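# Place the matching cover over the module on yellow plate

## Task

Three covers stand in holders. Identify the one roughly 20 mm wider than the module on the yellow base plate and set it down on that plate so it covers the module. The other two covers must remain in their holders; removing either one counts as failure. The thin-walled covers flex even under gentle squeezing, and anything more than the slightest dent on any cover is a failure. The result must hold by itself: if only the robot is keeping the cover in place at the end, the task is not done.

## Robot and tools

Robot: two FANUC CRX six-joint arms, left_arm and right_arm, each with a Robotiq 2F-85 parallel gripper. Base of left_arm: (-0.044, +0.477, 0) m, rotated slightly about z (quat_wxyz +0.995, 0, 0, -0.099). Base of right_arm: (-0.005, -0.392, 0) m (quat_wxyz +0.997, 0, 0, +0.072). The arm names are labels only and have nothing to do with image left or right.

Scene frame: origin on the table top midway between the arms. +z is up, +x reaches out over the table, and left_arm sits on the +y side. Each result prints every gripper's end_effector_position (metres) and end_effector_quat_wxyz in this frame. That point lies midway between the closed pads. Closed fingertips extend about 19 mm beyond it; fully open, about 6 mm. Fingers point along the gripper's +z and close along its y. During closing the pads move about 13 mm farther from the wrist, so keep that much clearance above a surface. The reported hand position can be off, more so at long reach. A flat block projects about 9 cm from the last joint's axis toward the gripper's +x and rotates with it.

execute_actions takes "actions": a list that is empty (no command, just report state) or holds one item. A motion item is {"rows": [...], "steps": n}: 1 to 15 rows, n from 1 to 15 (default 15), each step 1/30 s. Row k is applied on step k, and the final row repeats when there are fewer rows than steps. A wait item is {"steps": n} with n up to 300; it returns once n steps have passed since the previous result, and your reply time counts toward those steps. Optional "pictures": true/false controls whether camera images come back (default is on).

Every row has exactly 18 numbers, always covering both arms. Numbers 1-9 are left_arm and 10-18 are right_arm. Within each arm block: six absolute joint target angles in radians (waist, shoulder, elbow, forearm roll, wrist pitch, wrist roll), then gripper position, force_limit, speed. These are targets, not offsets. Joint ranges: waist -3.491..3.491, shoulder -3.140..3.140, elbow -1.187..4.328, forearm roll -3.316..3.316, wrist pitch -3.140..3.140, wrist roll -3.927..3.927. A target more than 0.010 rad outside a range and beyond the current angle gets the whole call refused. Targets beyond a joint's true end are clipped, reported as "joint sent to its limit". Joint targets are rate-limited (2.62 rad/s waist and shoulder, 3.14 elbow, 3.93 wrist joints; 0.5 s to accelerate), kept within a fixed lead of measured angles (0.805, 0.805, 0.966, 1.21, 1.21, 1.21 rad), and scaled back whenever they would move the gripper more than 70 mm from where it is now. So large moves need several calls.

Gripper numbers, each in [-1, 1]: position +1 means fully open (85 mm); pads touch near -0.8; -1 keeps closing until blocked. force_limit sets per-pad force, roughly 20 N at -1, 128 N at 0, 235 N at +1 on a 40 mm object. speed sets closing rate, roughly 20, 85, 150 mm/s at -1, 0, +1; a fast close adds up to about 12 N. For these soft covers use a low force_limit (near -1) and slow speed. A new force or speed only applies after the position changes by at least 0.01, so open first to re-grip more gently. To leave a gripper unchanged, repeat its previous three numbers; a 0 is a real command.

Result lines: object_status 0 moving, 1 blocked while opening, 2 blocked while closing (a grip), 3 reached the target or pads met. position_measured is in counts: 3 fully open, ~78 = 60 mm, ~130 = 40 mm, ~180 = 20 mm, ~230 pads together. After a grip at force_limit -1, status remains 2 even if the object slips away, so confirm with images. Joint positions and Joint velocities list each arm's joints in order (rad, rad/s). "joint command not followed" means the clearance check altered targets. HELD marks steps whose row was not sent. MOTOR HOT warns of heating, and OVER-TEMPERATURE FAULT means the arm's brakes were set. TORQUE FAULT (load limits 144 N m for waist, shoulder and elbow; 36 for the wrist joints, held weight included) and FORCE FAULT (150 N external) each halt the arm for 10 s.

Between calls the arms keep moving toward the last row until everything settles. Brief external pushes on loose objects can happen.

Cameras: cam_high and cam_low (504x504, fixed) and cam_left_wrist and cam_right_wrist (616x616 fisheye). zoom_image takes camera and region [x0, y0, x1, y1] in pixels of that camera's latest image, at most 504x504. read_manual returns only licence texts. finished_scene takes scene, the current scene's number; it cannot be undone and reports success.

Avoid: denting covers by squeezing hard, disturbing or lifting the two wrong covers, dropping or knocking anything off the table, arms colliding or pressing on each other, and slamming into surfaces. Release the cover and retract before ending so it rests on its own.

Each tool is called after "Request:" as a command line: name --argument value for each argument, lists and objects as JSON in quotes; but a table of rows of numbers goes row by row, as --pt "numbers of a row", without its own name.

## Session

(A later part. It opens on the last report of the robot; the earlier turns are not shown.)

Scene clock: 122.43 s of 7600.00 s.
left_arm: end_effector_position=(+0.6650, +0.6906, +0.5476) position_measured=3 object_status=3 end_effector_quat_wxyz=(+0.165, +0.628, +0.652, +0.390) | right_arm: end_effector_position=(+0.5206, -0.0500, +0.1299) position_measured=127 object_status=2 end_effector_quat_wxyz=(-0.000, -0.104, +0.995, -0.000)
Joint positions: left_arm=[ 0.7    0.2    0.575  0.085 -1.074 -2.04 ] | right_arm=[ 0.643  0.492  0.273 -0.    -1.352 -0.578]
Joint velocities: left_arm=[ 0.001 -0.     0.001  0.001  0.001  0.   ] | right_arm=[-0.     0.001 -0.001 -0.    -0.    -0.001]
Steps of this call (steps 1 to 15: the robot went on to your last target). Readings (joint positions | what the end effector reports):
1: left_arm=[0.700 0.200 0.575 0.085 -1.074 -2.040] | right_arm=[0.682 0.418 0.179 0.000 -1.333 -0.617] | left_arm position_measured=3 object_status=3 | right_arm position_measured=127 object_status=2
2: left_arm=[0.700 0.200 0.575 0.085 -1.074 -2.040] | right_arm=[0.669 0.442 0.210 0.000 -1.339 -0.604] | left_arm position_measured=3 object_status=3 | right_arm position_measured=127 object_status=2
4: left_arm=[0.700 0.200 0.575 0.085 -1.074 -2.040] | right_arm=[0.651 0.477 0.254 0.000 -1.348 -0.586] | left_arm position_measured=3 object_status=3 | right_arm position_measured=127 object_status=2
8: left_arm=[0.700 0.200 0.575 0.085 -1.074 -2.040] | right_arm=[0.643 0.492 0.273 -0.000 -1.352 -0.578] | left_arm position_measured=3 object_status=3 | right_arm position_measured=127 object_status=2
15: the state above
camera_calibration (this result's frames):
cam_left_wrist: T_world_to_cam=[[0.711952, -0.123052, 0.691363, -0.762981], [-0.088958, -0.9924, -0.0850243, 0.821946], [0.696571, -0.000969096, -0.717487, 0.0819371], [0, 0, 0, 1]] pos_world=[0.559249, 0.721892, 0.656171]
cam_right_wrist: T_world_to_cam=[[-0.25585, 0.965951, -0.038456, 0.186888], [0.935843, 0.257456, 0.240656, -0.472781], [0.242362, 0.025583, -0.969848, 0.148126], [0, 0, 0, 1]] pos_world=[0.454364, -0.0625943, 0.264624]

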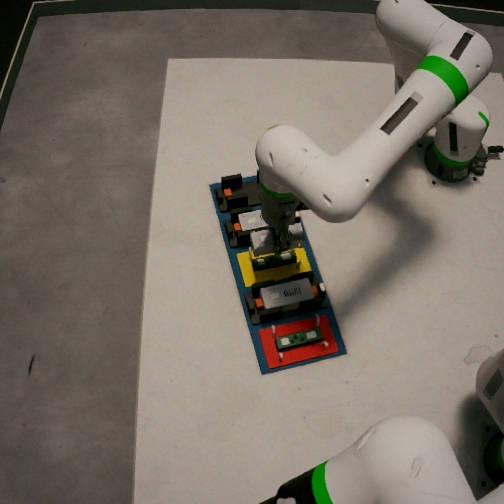

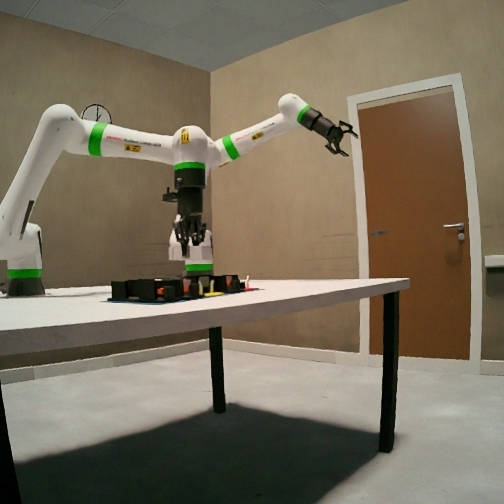

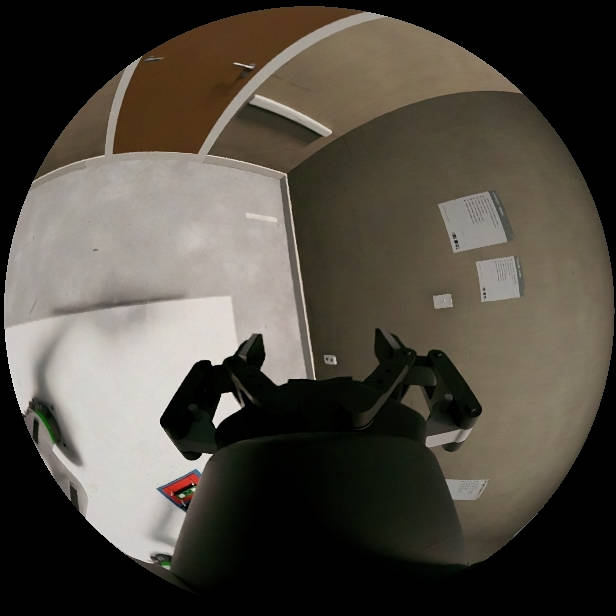

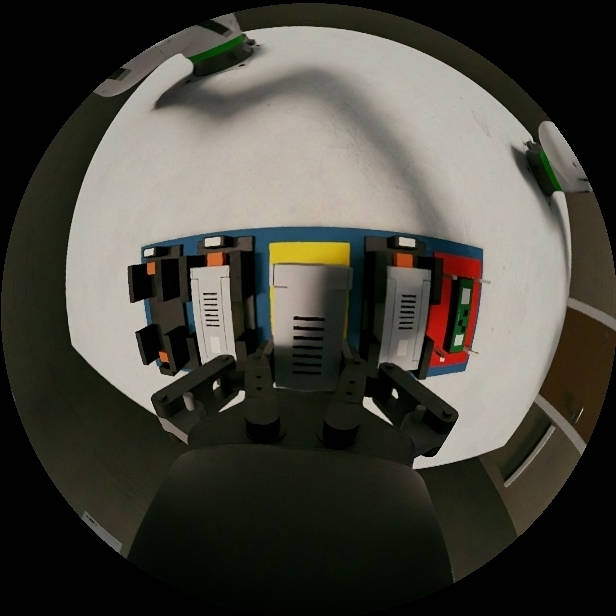

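Request:
execute_actions --actions '[{"rows":[[0.7,0.2,0.575,0.085,-1.074,-2.04,1,0,0,0.643,0.505,0.245,0,-1.31,-0.578,-1,-0.87,-1],[0.7,0.2,0.575,0.085,-1.074,-2.04,1,0,0,0.643,0.505,0.245,0,-1.31,-0.578,-1,-0.87,-1],[0.7,0.2,0.575,0.085,-1.074,-2.04,1,0,0,0.643,0.505,0.245,0,-1.31,-0.578,-1,-0.87,-1],[0.7,0.2,0.575,0.085,-1.074,-2.04,1,0,0,0.643,0.5187,0.2162,0,-1.2683,-0.578,-1,-0.87,-1]],"steps":12}]'

Request:
zoom_image --camera "cam_low" --region '[150, 230, 260, 305]'

Request:
zoom_image --camera "cam_right_wrist" --region '[200, 200, 420, 400]'

Scene clock: 124.43 s of 7600.00 s.
left_arm: end_effector_position=(+0.6650, +0.6906, +0.5476) position_measured=3 object_status=3 end_effector_quat_wxyz=(+0.165, +0.628, +0.652, +0.390) | right_arm: end_effector_position=(+0.5209, -0.0498, +0.0897) position_measured=127 object_status=2 end_effector_quat_wxyz=(-0.000, -0.104, +0.995, -0.000)
Joint positions: left_arm=[ 0.7    0.2    0.575  0.085 -1.074 -2.04 ] | right_arm=[ 0.643  0.519  0.216 -0.    -1.268 -0.578]
Joint velocities: left_arm=[ 0.001 -0.     0.001 -0.001  0.001  0.   ] | right_arm=[-0.     0.    -0.002 -0.     0.002 -0.001]
Steps of this call (steps 1 to 15: the robot went on to your last target; steps 16 to 48: nothing new was sent; steps 49 to 60: all 12 steps of this action). Readings (joint positions | what the end effector reports):
49: left_arm=[0.700 0.200 0.575 0.085 -1.074 -2.040] | right_arm=[0.643 0.492 0.273 0.000 -1.351 -0.578] | left_arm position_measured=3 object_status=3 | right_arm position_measured=127 object_status=2
50: left_arm=[0.700 0.200 0.575 0.085 -1.074 -2.040] | right_arm=[0.643 0.494 0.268 0.000 -1.344 -0.578] | left_arm position_measured=3 object_status=3 | right_arm position_measured=127 object_status=2
52: left_arm=[0.700 0.200 0.575 0.085 -1.074 -2.040] | right_arm=[0.643 0.503 0.249 0.000 -1.317 -0.578] | left_arm position_measured=3 object_status=3 | right_arm position_measured=127 object_status=2
56: left_arm=[0.700 0.200 0.575 0.085 -1.074 -2.040] | right_arm=[0.643 0.519 0.217 -0.000 -1.270 -0.578] | left_arm position_measured=3 object_status=3 | right_arm position_measured=127 object_status=2
60: the state above
camera_calibration (this result's frames):
cam_left_wrist: T_world_to_cam=[[0.711952, -0.123052, 0.691363, -0.762981], [-0.0889579, -0.9924, -0.0850245, 0.821946], [0.696571, -0.000968875, -0.717487, 0.081937], [0, 0, 0, 1]] pos_world=[0.559249, 0.721893, 0.656171]
cam_right_wrist: T_world_to_cam=[[-0.255759, 0.965974, -0.0385032, 0.185171], [0.935863, 0.257379, 0.240658, -0.463516], [0.242379, 0.0255167, -0.969846, 0.109114], [0, 0, 0, 1]] pos_world=[0.4547, -0.0623549, 0.224503]

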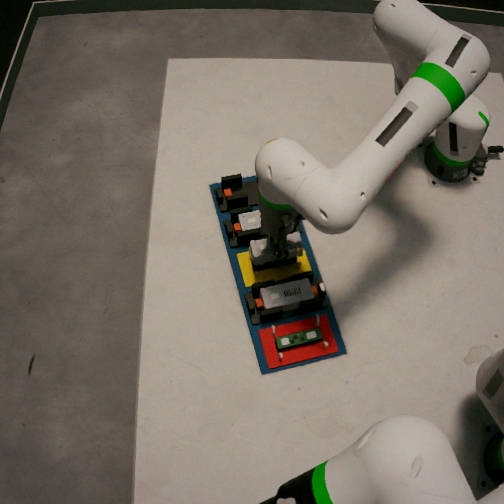

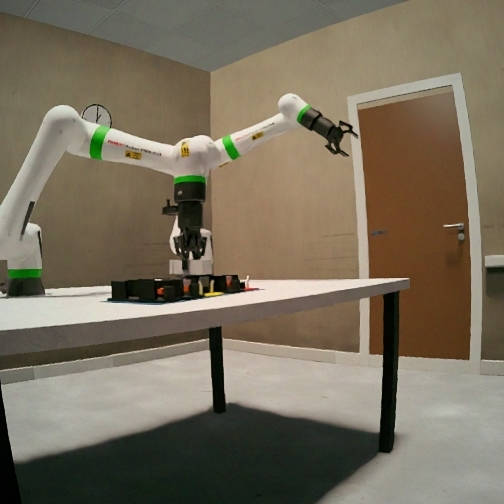

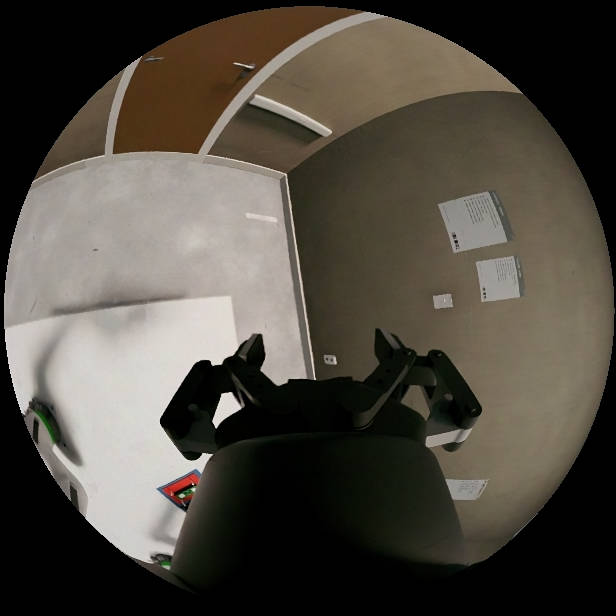

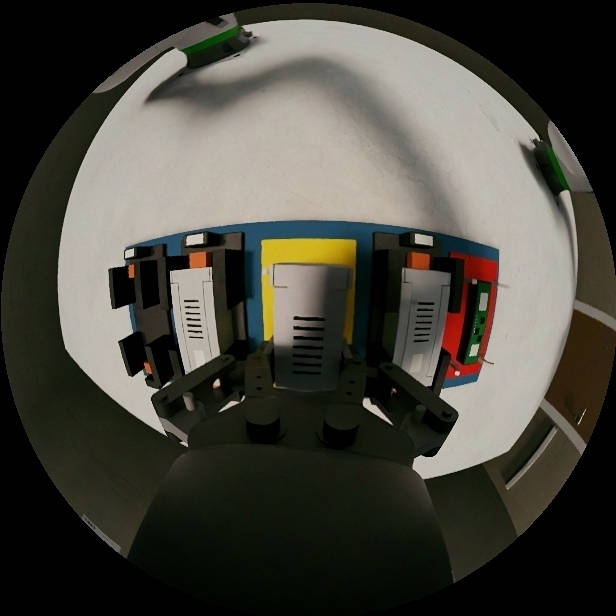

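Region (150, 230, 260, 305) of cam_low's 504x504 image, scaled by 4.582, with more detail than that image has; it fills the top 344 rows of this view, and the rest is white.

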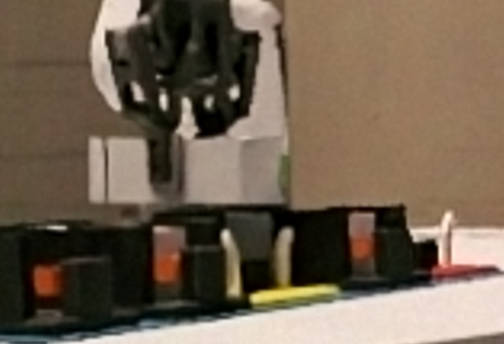

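Region (200, 200, 420, 400) of cam_right_wrist's 616x616 image, scaled by 2.291, with more detail than that image has; it fills the top 458 rows of this view, and the rest is white.

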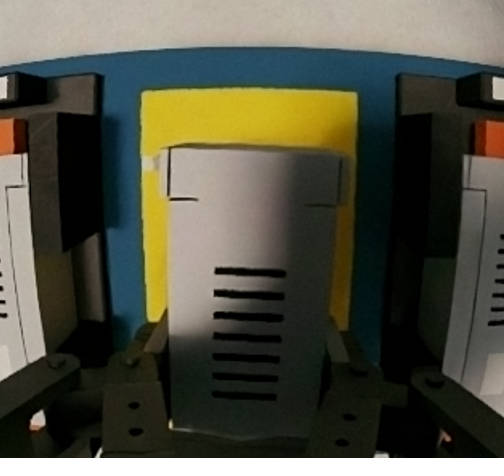

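Request:
execute_actions --actions '[{"rows":[[0.7,0.2,0.575,0.085,-1.074,-2.04,1,0,0,0.644,0.536,0.193,0,-1.228,-0.579,-1,-0.87,-1]],"steps":15}]'

Scene clock: 127.13 s of 7600.00 s.
left_arm: end_effector_position=(+0.6650, +0.6906, +0.5476) position_measured=3 object_status=3 end_effector_quat_wxyz=(+0.165, +0.628, +0.652, +0.390) | right_arm: end_effector_position=(+0.5209, -0.0489, +0.0697) position_measured=127 object_status=2 end_effector_quat_wxyz=(-0.000, -0.104, +0.995, -0.000)
Joint positions: left_arm=[ 0.7    0.2    0.575  0.085 -1.074 -2.04 ] | right_arm=[ 0.644  0.536  0.193 -0.    -1.228 -0.579]
Joint velocities: left_arm=[-0.001  0.001  0.001  0.    -0.    -0.   ] | right_arm=[-0.    -0.     0.     0.    -0.    -0.001]
Steps of this call (steps 1 to 15: the robot went on to your last target; steps 16 to 66: nothing new was sent; steps 67 to 81: all 15 steps of this action). Readings (joint positions | what the end effector reports):
67: left_arm=[0.700 0.200 0.575 0.085 -1.074 -2.040] | right_arm=[0.643 0.519 0.216 -0.000 -1.267 -0.578] | left_arm position_measured=3 object_status=3 | right_arm position_measured=127 object_status=2
68: left_arm=[0.700 0.200 0.575 0.085 -1.074 -2.040] | right_arm=[0.643 0.521 0.212 -0.000 -1.260 -0.578] | left_arm position_measured=3 object_status=3 | right_arm position_measured=127 object_status=2
70: left_arm=[0.700 0.200 0.575 0.085 -1.074 -2.040] | right_arm=[0.644 0.533 0.197 -0.000 -1.235 -0.578] | left_arm position_measured=3 object_status=3 | right_arm position_measured=127 object_status=2
74: left_arm=[0.700 0.200 0.575 0.085 -1.074 -2.040] | right_arm=[0.644 0.536 0.193 -0.000 -1.228 -0.579] | left_arm position_measured=3 object_status=3 | right_arm position_measured=127 object_status=2
81: the state above
camera_calibration (this result's frames):
cam_left_wrist: T_world_to_cam=[[0.711952, -0.123052, 0.691363, -0.76298], [-0.0889581, -0.9924, -0.0850245, 0.821946], [0.696571, -0.000968945, -0.717487, 0.0819371], [0, 0, 0, 1]] pos_world=[0.559249, 0.721893, 0.656171]
cam_right_wrist: T_world_to_cam=[[-0.255792, 0.965964, -0.0385208, 0.183537], [0.935879, 0.257418, 0.240555, -0.458934], [0.242284, 0.0254814, -0.969871, 0.089713], [0, 0, 0, 1]] pos_world=[0.454718, -0.061438, 0.204479]

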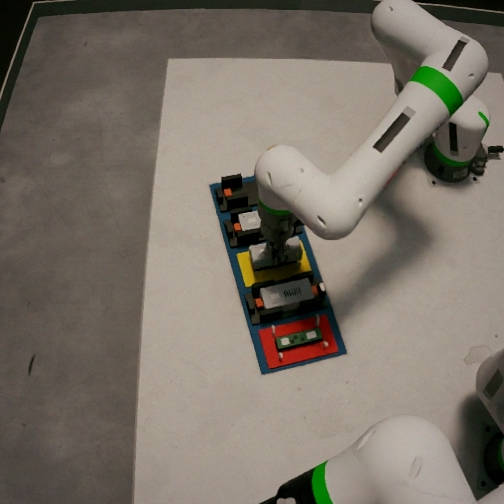

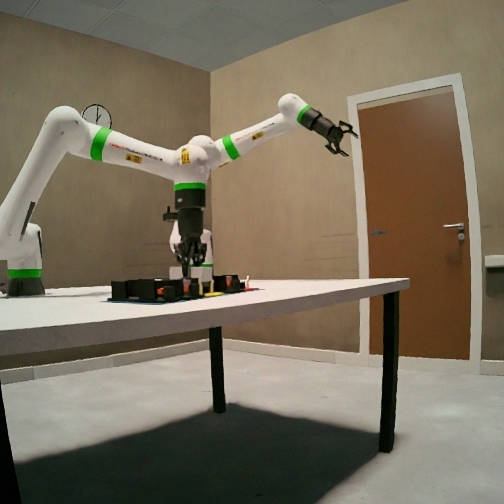

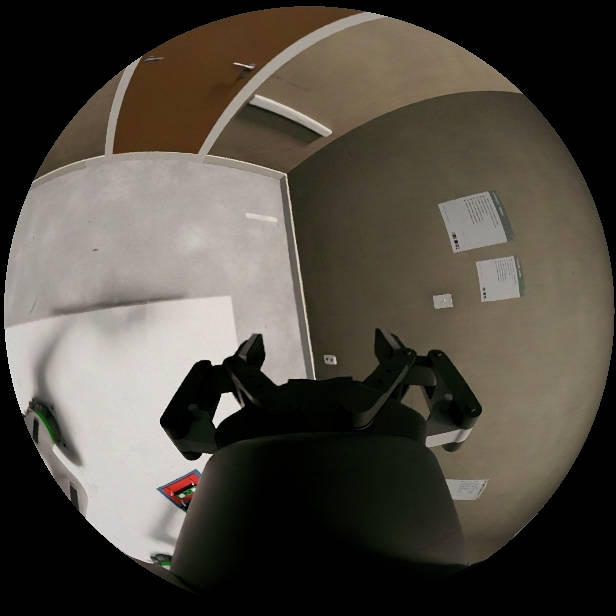

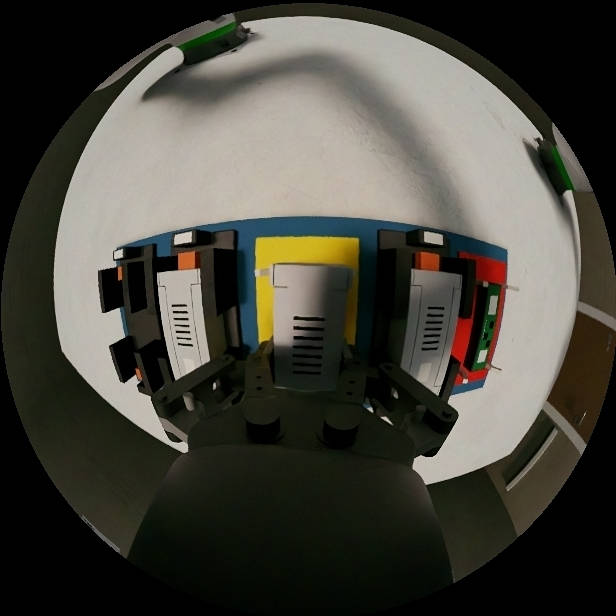

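Request:
zoom_image --camera "cam_right_wrist" --region '[230,220,390,400]'

Region (230, 220, 390, 400) of cam_right_wrist's 616x616 image, scaled by 2.800, with more detail than that image has.

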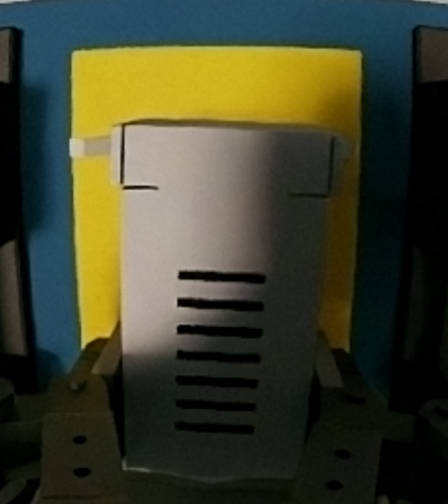

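Request:
zoom_image --camera "cam_low" --region '[140,240,260,310]'

Request:
zoom_image --camera "cam_high" --region '[220,220,360,380]'

Region (140, 240, 260, 310) of cam_low's 504x504 image, scaled by 4.200, with more detail than that image has; it fills the top 294 rows of this view, and the rest is white.

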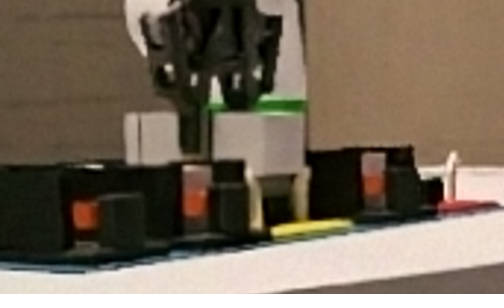

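Region (220, 220, 360, 380) of cam_high's 504x504 image, scaled by 3.150, with more detail than that image has; it fills the left 441 columns of this view, and the rest is white.

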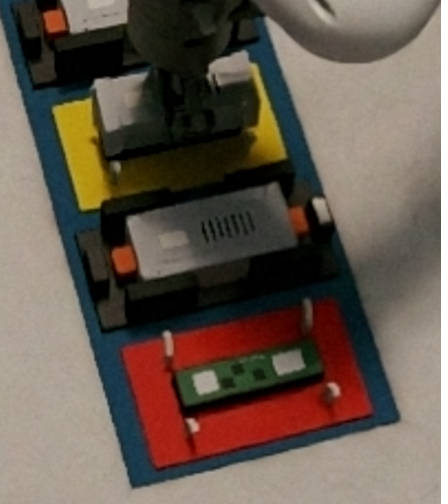

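Request:
execute_actions --actions '[{"rows":[[0.7,0.2,0.575,0.085,-1.074,-2.04,1,0,0,0.644,0.545,0.181,0,-1.207,-0.579,-1,-0.87,-1]],"steps":15}]'

Request:
zoom_image --camera "cam_right_wrist" --region '[230,220,390,400]'

Request:
zoom_image --camera "cam_low" --region '[140,240,260,310]'

Scene clock: 130.07 s of 7600.00 s.
left_arm: end_effector_position=(+0.6650, +0.6906, +0.5476) position_measured=3 object_status=3 end_effector_quat_wxyz=(+0.165, +0.628, +0.652, +0.390) | right_arm: end_effector_position=(+0.5209, -0.0488, +0.0594) position_measured=127 object_status=2 end_effector_quat_wxyz=(-0.000, -0.104, +0.995, -0.000)
Joint positions: left_arm=[ 0.7    0.2    0.575  0.085 -1.074 -2.04 ] | right_arm=[ 0.644  0.545  0.181  0.    -1.207 -0.579]
Joint velocities: left_arm=[-0.001 -0.    -0.001  0.     0.     0.   ] | right_arm=[-0.     0.    -0.    -0.001  0.    -0.002]
Steps of this call (steps 1 to 15: the robot went on to your last target; steps 16 to 73: nothing new was sent; steps 74 to 88: all 15 steps of this action). Readings (joint positions | what the end effector reports):
74: left_arm=[0.700 0.200 0.575 0.085 -1.074 -2.040] | right_arm=[0.644 0.536 0.193 0.000 -1.227 -0.579] | left_arm position_measured=3 object_status=3 | right_arm position_measured=127 object_status=2
75: left_arm=[0.700 0.200 0.575 0.085 -1.074 -2.040] | right_arm=[0.644 0.539 0.189 0.000 -1.220 -0.579] | left_arm position_measured=3 object_status=3 | right_arm position_measured=127 object_status=2
77: left_arm=[0.700 0.200 0.575 0.085 -1.074 -2.040] | right_arm=[0.644 0.545 0.182 0.000 -1.209 -0.579] | left_arm position_measured=3 object_status=3 | right_arm position_measured=127 object_status=2
81: left_arm=[0.700 0.200 0.575 0.085 -1.074 -2.040] | right_arm=[0.644 0.545 0.181 0.000 -1.207 -0.579] | left_arm position_measured=3 object_status=3 | right_arm position_measured=127 object_status=2
88: the state above
camera_calibration (this result's frames):
cam_left_wrist: T_world_to_cam=[[0.711952, -0.123052, 0.691363, -0.76298], [-0.0889581, -0.9924, -0.0850246, 0.821946], [0.696571, -0.000968919, -0.717487, 0.0819369], [0, 0, 0, 1]] pos_world=[0.559249, 0.721892, 0.656171]
cam_right_wrist: T_world_to_cam=[[-0.255841, 0.96595, -0.0385404, 0.183116], [0.935849, 0.257469, 0.240616, -0.45647], [0.242346, 0.0254914, -0.969855, 0.0796255], [0, 0, 0, 1]] pos_world=[0.454739, -0.0613843, 0.194116]

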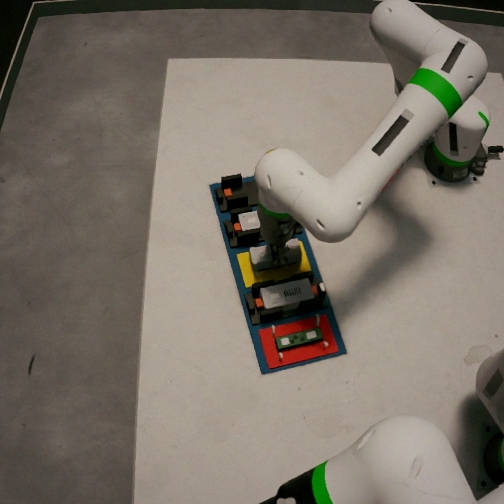

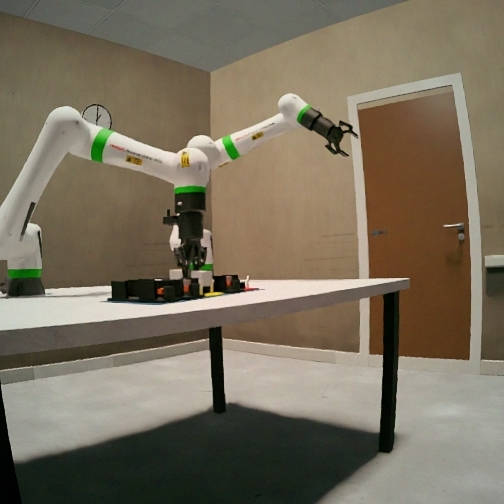

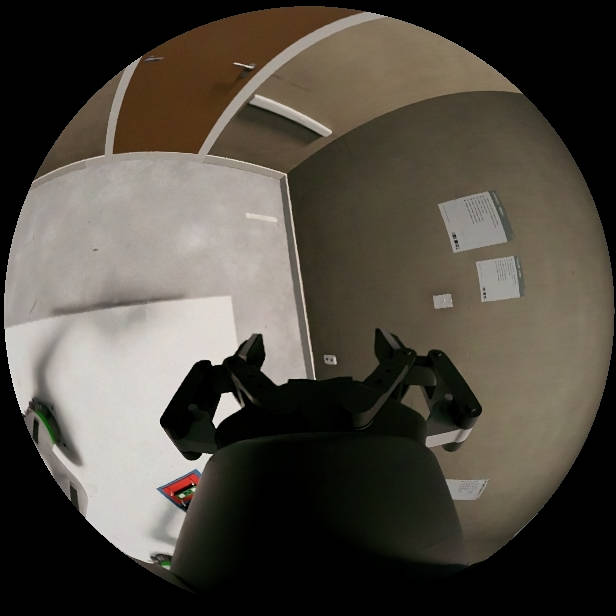

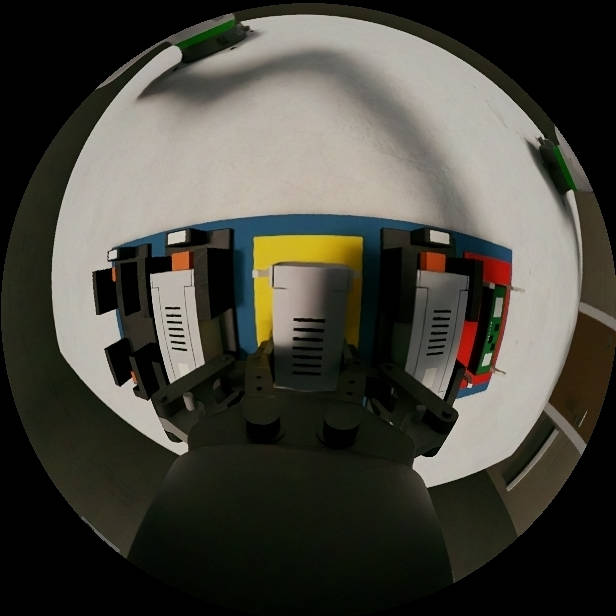

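Region (230, 220, 390, 400) of cam_right_wrist's 616x616 image, scaled by 2.800, with more detail than that image has.

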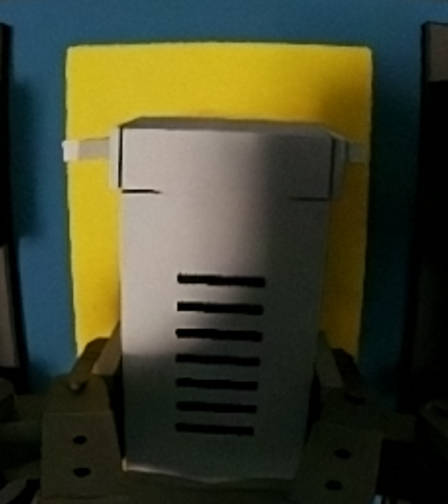

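Region (140, 240, 260, 310) of cam_low's 504x504 image, scaled by 4.200, with more detail than that image has; it fills the top 294 rows of this view, and the rest is white.

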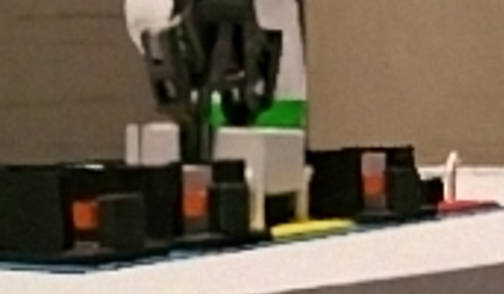

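Request:
execute_actions --actions '[{"rows":[[0.7,0.2,0.575,0.085,-1.074,-2.04,1,0,0,0.6415,0.546,0.180,0,-1.205,-0.5765,-1,-0.87,-1],[0.7,0.2,0.575,0.085,-1.074,-2.04,1,0,0,0.6415,0.546,0.180,0,-1.205,-0.5765,-1,-0.87,-1],[0.7,0.2,0.575,0.085,-1.074,-2.04,1,0,0,0.6415,0.546,0.180,0,-1.205,-0.5765,-1,-0.87,-1],[0.7,0.2,0.575,0.085,-1.074,-2.04,1,0,0,0.6415,0.546,0.180,0,-1.205,-0.5765,-1,-0.87,-1],[0.7,0.2,0.575,0.085,-1.074,-2.04,1,0,0,0.6415,0.5545,0.167,0,-1.183,-0.5765,-1,-0.87,-1]],"steps":15}]'

Request:
zoom_image --camera "cam_right_wrist" --region '[230,220,390,400]'

Scene clock: 131.67 s of 7600.00 s.
left_arm: end_effector_position=(+0.6650, +0.6906, +0.5476) position_measured=3 object_status=3 end_effector_quat_wxyz=(+0.165, +0.628, +0.652, +0.390) | right_arm: end_effector_position=(+0.5216, -0.0503, +0.0479) position_measured=127 object_status=2 end_effector_quat_wxyz=(+0.000, -0.104, +0.995, +0.000)
Joint positions: left_arm=[ 0.7    0.2    0.575  0.085 -1.074 -2.04 ] | right_arm=[ 0.641  0.555  0.167 -0.    -1.183 -0.577]
Joint velocities: left_arm=[ 0.001 -0.     0.     0.     0.     0.   ] | right_arm=[ 0.     0.    -0.    -0.001 -0.    -0.   ]
Steps of this call (steps 1 to 15: the robot went on to your last target; steps 16 to 33: nothing new was sent; steps 34 to 48: all 15 steps of this action). Readings (joint positions | what the end effector reports):
34: left_arm=[0.700 0.200 0.575 0.085 -1.074 -2.040] | right_arm=[0.644 0.545 0.181 -0.000 -1.207 -0.579] | left_arm position_measured=3 object_status=3 | right_arm position_measured=127 object_status=2
35: left_arm=[0.700 0.200 0.575 0.085 -1.074 -2.040] | right_arm=[0.643 0.546 0.180 -0.000 -1.206 -0.579] | left_arm position_measured=3 object_status=3 | right_arm position_measured=127 object_status=2
37: left_arm=[0.700 0.200 0.575 0.085 -1.074 -2.040] | right_arm=[0.642 0.546 0.180 -0.000 -1.205 -0.577] | left_arm position_measured=3 object_status=3 | right_arm position_measured=127 object_status=2
41: left_arm=[0.700 0.200 0.575 0.085 -1.074 -2.040] | right_arm=[0.641 0.554 0.168 -0.000 -1.185 -0.577] | left_arm position_measured=3 object_status=3 | right_arm position_measured=127 object_status=2
48: the state above
camera_calibration (this result's frames):
cam_left_wrist: T_world_to_cam=[[0.711952, -0.123052, 0.691363, -0.76298], [-0.0889581, -0.9924, -0.0850244, 0.821946], [0.696571, -0.000969036, -0.717487, 0.081937], [0, 0, 0, 1]] pos_world=[0.559249, 0.721893, 0.656171]
cam_right_wrist: T_world_to_cam=[[-0.25571, 0.965995, -0.0382856, 0.184239], [0.935832, 0.257273, 0.240892, -0.453972], [0.24255, 0.0257696, -0.969797, 0.0682449], [0, 0, 0, 1]] pos_world=[0.4554, -0.0629382, 0.182595]

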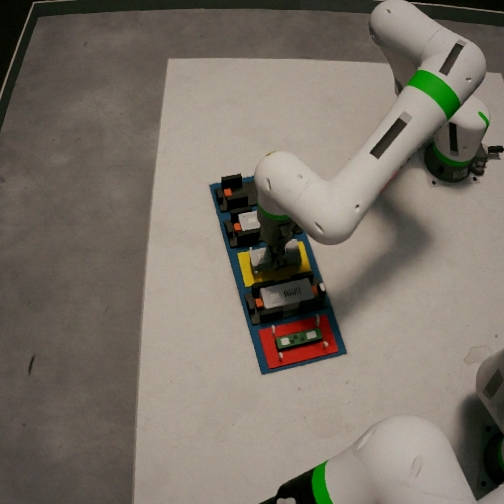

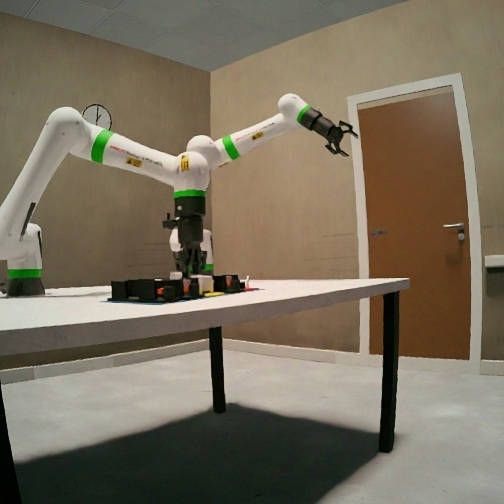

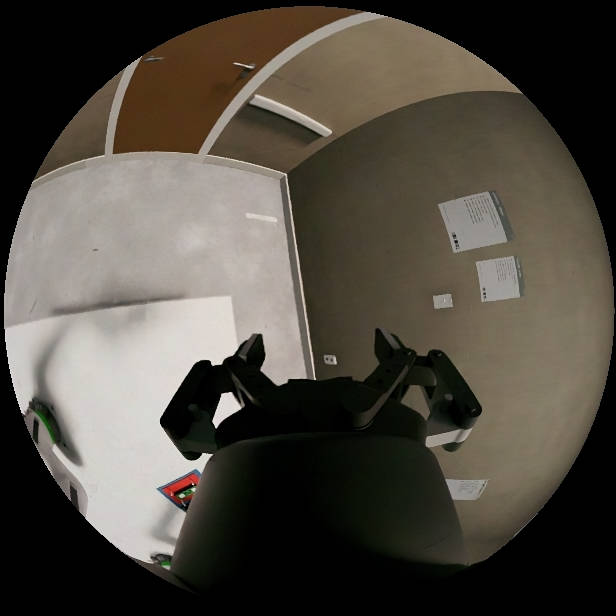

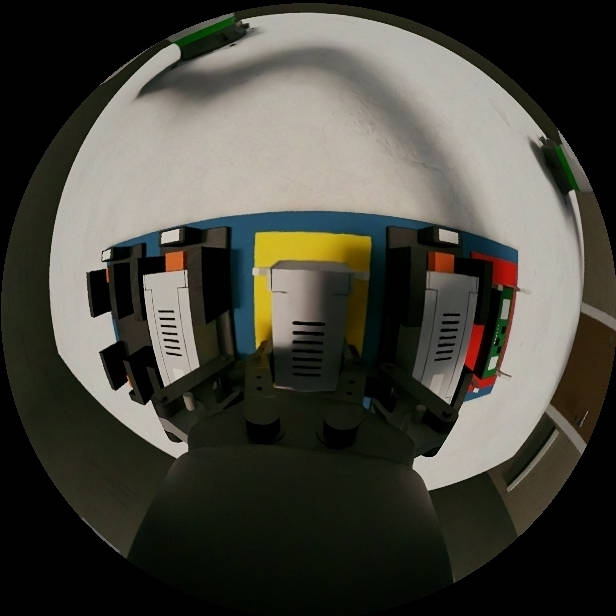

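Region (230, 220, 390, 400) of cam_right_wrist's 616x616 image, scaled by 2.800, with more detail than that image has.

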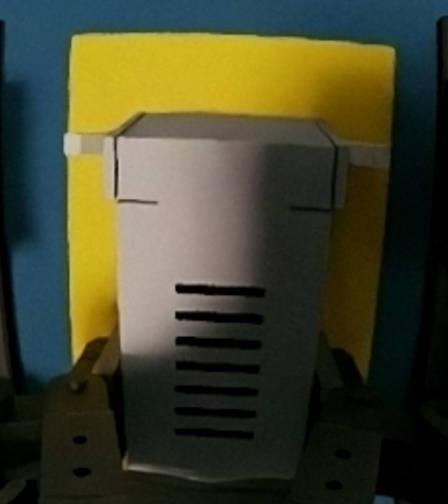

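Request:
zoom_image --camera "cam_low" --region '[140,240,260,310]'

Request:
zoom_image --camera "cam_high" --region '[220,220,340,320]'

Region (140, 240, 260, 310) of cam_low's 504x504 image, scaled by 4.200, with more detail than that image has; it fills the top 294 rows of this view, and the rest is white.

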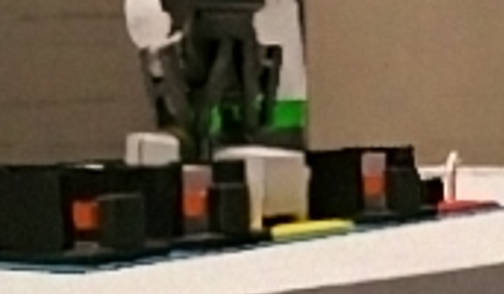

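Region (220, 220, 340, 320) of cam_high's 504x504 image, scaled by 4.200, with more detail than that image has.

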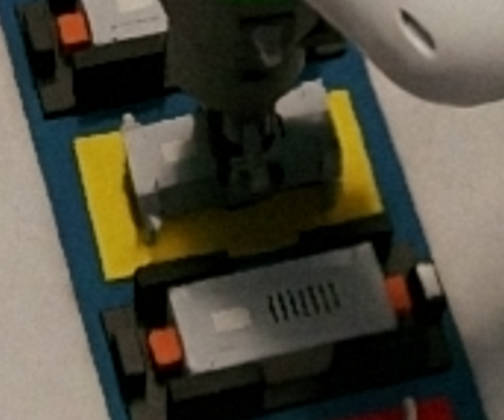

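Request:
execute_actions --actions '[{"rows":[[0.7,0.2,0.575,0.085,-1.074,-2.04,1,0,0,0.6415,0.528,0.204,0,-1.247,-0.5765,-1,-0.87,-1]],"steps":15}]'

Request:
zoom_image --camera "cam_high" --region '[220,220,340,320]'

Request:
zoom_image --camera "cam_low" --region '[140,240,260,310]'

Request:
zoom_image --camera "cam_right_wrist" --region '[150,200,470,480]'

Scene clock: 134.13 s of 7600.00 s.
left_arm: end_effector_position=(+0.6650, +0.6906, +0.5476) position_measured=3 object_status=3 end_effector_quat_wxyz=(+0.165, +0.628, +0.652, +0.390) | right_arm: end_effector_position=(+0.5217, -0.0503, +0.0791) position_measured=127 object_status=2 end_effector_quat_wxyz=(-0.000, -0.104, +0.995, -0.000)
Joint positions: left_arm=[ 0.7    0.2    0.575  0.085 -1.074 -2.04 ] | right_arm=[ 0.641  0.528  0.204  0.    -1.247 -0.576]
Joint velocities: left_arm=[0.001 0.001 0.001 0.001 0.001 0.   ] | right_arm=[-0.     0.    -0.     0.     0.     0.001]
Steps of this call (steps 1 to 15: the robot went on to your last target; steps 16 to 59: nothing new was sent; steps 60 to 74: all 15 steps of this action). Readings (joint positions | what the end effector reports):
60: left_arm=[0.700 0.200 0.575 0.085 -1.074 -2.040] | right_arm=[0.641 0.554 0.167 0.000 -1.183 -0.576] | left_arm position_measured=3 object_status=3 | right_arm position_measured=127 object_status=2
61: left_arm=[0.700 0.200 0.575 0.085 -1.074 -2.040] | right_arm=[0.641 0.552 0.171 0.000 -1.191 -0.576] | left_arm position_measured=3 object_status=3 | right_arm position_measured=127 object_status=2
63: left_arm=[0.700 0.200 0.575 0.085 -1.074 -2.040] | right_arm=[0.641 0.537 0.192 0.000 -1.225 -0.576] | left_arm position_measured=3 object_status=3 | right_arm position_measured=127 object_status=2
67: left_arm=[0.700 0.200 0.575 0.085 -1.074 -2.040] | right_arm=[0.641 0.528 0.204 0.000 -1.247 -0.576] | left_arm position_measured=3 object_status=3 | right_arm position_measured=127 object_status=2
74: the state above
camera_calibration (this result's frames):
cam_left_wrist: T_world_to_cam=[[0.711952, -0.123052, 0.691363, -0.76298], [-0.088958, -0.9924, -0.0850246, 0.821946], [0.696571, -0.000968829, -0.717487, 0.081937], [0, 0, 0, 1]] pos_world=[0.559249, 0.721893, 0.656171]
cam_right_wrist: T_world_to_cam=[[-0.255791, 0.965964, -0.0385303, 0.185476], [0.935856, 0.257417, 0.240644, -0.461549], [0.242371, 0.0254956, -0.969848, 0.0986698], [0, 0, 0, 1]] pos_world=[0.455472, -0.0628678, 0.21391]

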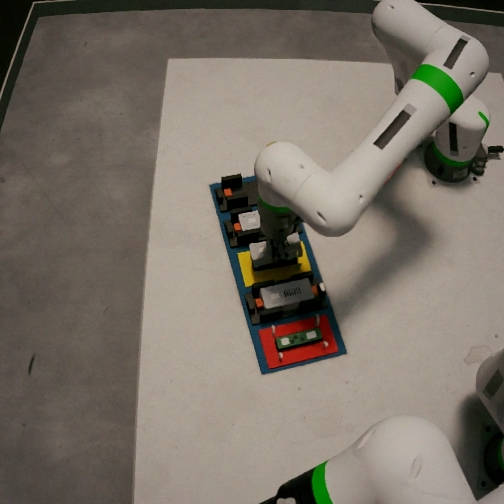

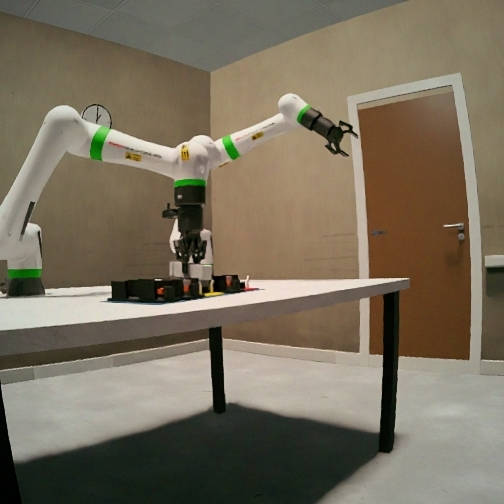

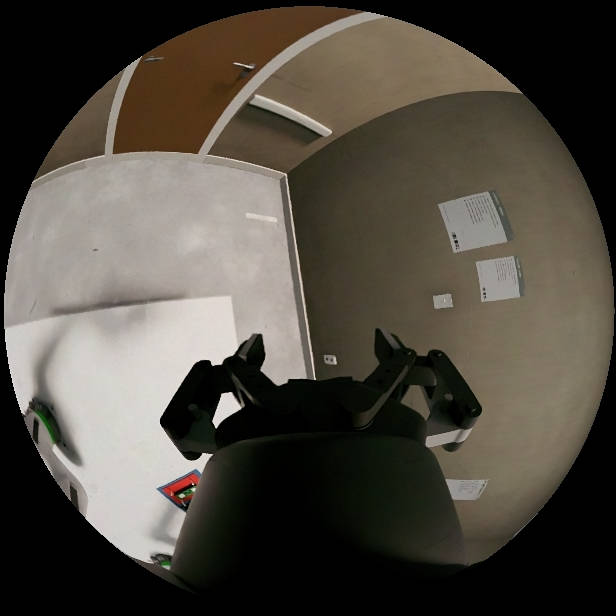

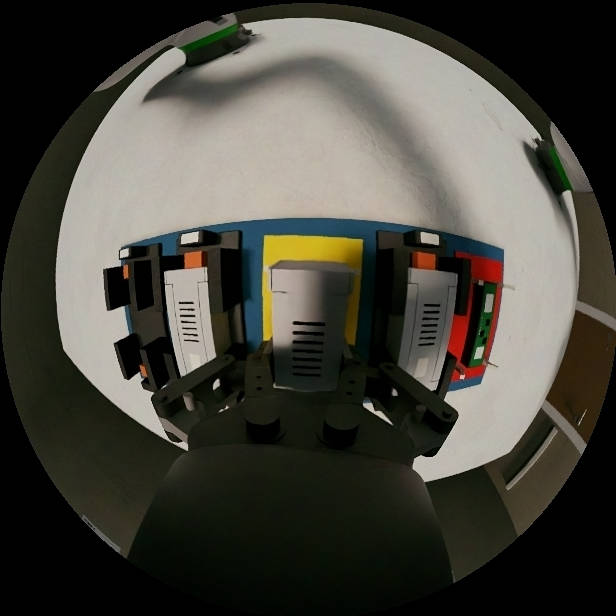

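Region (220, 220, 340, 320) of cam_high's 504x504 image, scaled by 4.200, with more detail than that image has.

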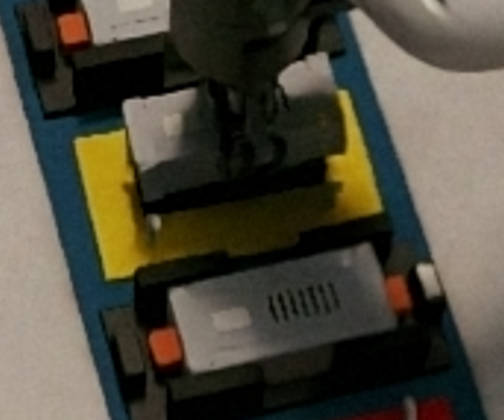

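Region (140, 240, 260, 310) of cam_low's 504x504 image, scaled by 4.200, with more detail than that image has; it fills the top 294 rows of this view, and the rest is white.

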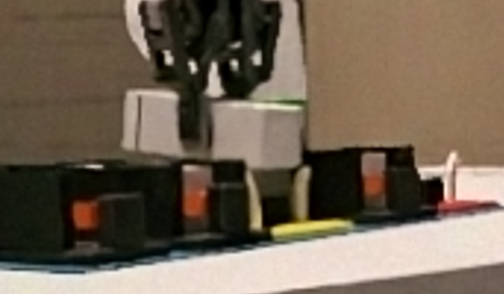

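Region (150, 200, 470, 480) of cam_right_wrist's 616x616 image, scaled by 1.575, with more detail than that image has; it fills the top 441 rows of this view, and the rest is white.

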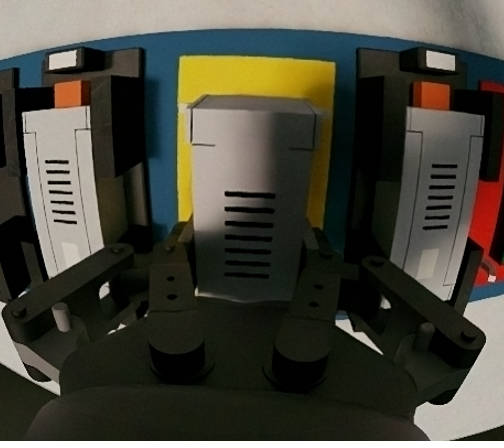

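Request:
execute_actions --actions '[{"rows":[[0.7,0.2,0.575,0.085,-1.074,-2.04,1,0,0,0.643,0.521,0.194,0,-1.2436,-0.578,-1,-0.87,-1],[0.7,0.2,0.575,0.085,-1.074,-2.04,1,0,0,0.643,0.521,0.194,0,-1.2436,-0.578,-1,-0.87,-1],[0.7,0.2,0.575,0.085,-1.074,-2.04,1,0,0,0.643,0.521,0.194,0,-1.2436,-0.578,-1,-0.87,-1],[0.7,0.2,0.575,0.085,-1.074,-2.04,1,0,0,0.643,0.521,0.194,0,-1.2436,-0.578,-1,-0.87,-1],[0.7,0.2,0.575,0.085,-1.074,-2.04,1,0,0,0.643,0.553,0.151,0,-1.169,-0.578,-1,-0.87,-1]],"steps":15}]'

Request:
zoom_image --camera "cam_high" --region '[220,220,340,320]'

Request:
zoom_image --camera "cam_low" --region '[140,240,260,310]'

Scene clock: 137.27 s of 7600.00 s.
left_arm: end_effector_position=(+0.6650, +0.6906, +0.5476) position_measured=3 object_status=3 end_effector_quat_wxyz=(+0.165, +0.628, +0.652, +0.390) | right_arm: end_effector_position=(+0.5189, -0.0517, +0.0424) position_measured=127 object_status=2 end_effector_quat_wxyz=(-0.000, -0.104, +0.995, -0.000)
Joint positions: left_arm=[ 0.7    0.2    0.575  0.085 -1.074 -2.04 ] | right_arm=[ 0.643  0.553  0.151 -0.    -1.169 -0.578]
Joint velocities: left_arm=[-0.    -0.001  0.    -0.001 -0.001  0.   ] | right_arm=[ 0.     0.    -0.002  0.     0.001  0.001]
Steps of this call (steps 1 to 15: the robot went on to your last target; steps 16 to 79: nothing new was sent; steps 80 to 94: all 15 steps of this action). Readings (joint positions | what the end effector reports):
80: left_arm=[0.700 0.200 0.575 0.085 -1.074 -2.040] | right_arm=[0.642 0.528 0.204 -0.000 -1.247 -0.576] | left_arm position_measured=3 object_status=3 | right_arm position_measured=127 object_status=2
81: left_arm=[0.700 0.200 0.575 0.085 -1.074 -2.040] | right_arm=[0.642 0.525 0.200 -0.000 -1.246 -0.576] | left_arm position_measured=3 object_status=3 | right_arm position_measured=127 object_status=2
83: left_arm=[0.700 0.200 0.575 0.085 -1.074 -2.040] | right_arm=[0.643 0.522 0.195 -0.000 -1.244 -0.577] | left_arm position_measured=3 object_status=3 | right_arm position_measured=127 object_status=2
87: left_arm=[0.700 0.200 0.575 0.085 -1.074 -2.040] | right_arm=[0.643 0.540 0.168 -0.000 -1.198 -0.578] | left_arm position_measured=3 object_status=3 | right_arm position_measured=127 object_status=2
94: the state above
camera_calibration (this result's frames):
cam_left_wrist: T_world_to_cam=[[0.711952, -0.123052, 0.691363, -0.762981], [-0.0889581, -0.9924, -0.0850243, 0.821946], [0.696571, -0.000969134, -0.717487, 0.0819371], [0, 0, 0, 1]] pos_world=[0.559249, 0.721892, 0.656171]
cam_right_wrist: T_world_to_cam=[[-0.255833, 0.965952, -0.0385518, 0.184689], [0.935905, 0.25747, 0.240399, -0.449766], [0.24214, 0.0254212, -0.969908, 0.0638266], [0, 0, 0, 1]] pos_world=[0.452733, -0.0642222, 0.177149]

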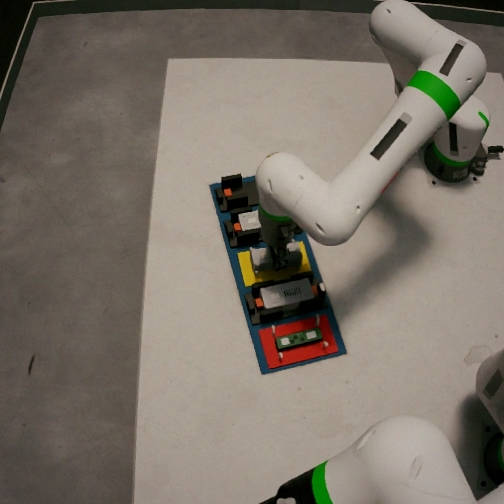

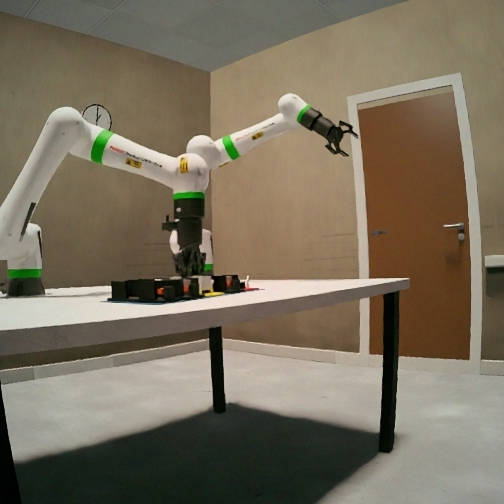

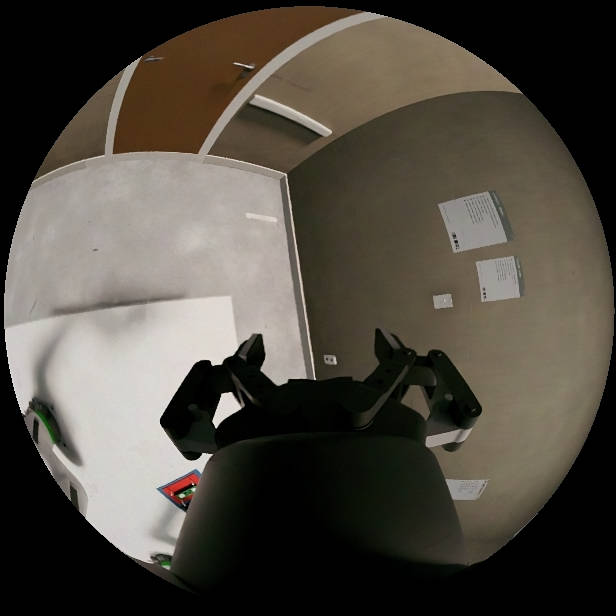

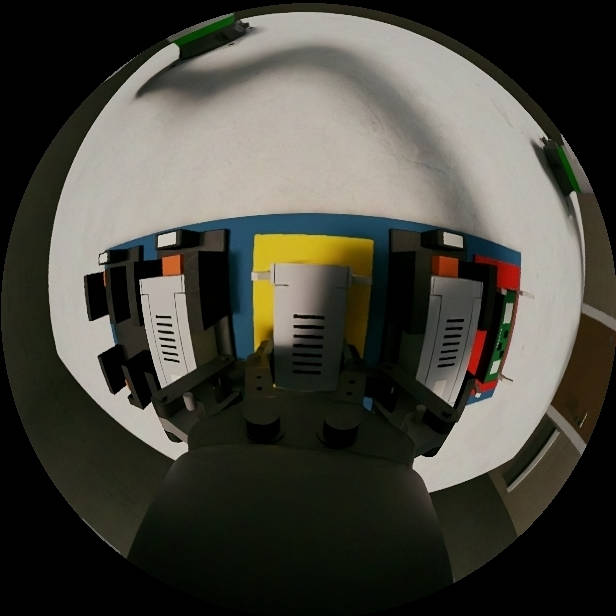

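Region (220, 220, 340, 320) of cam_high's 504x504 image, scaled by 4.200, with more detail than that image has.

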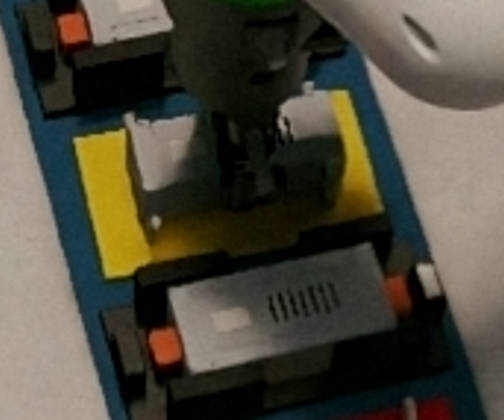

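Region (140, 240, 260, 310) of cam_low's 504x504 image, scaled by 4.200, with more detail than that image has; it fills the top 294 rows of this view, and the rest is white.

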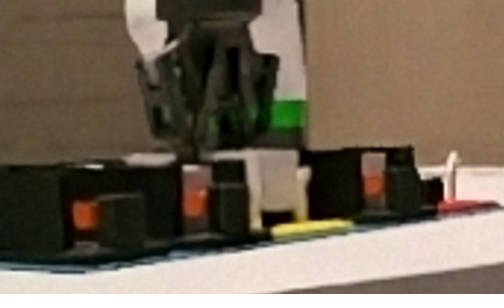

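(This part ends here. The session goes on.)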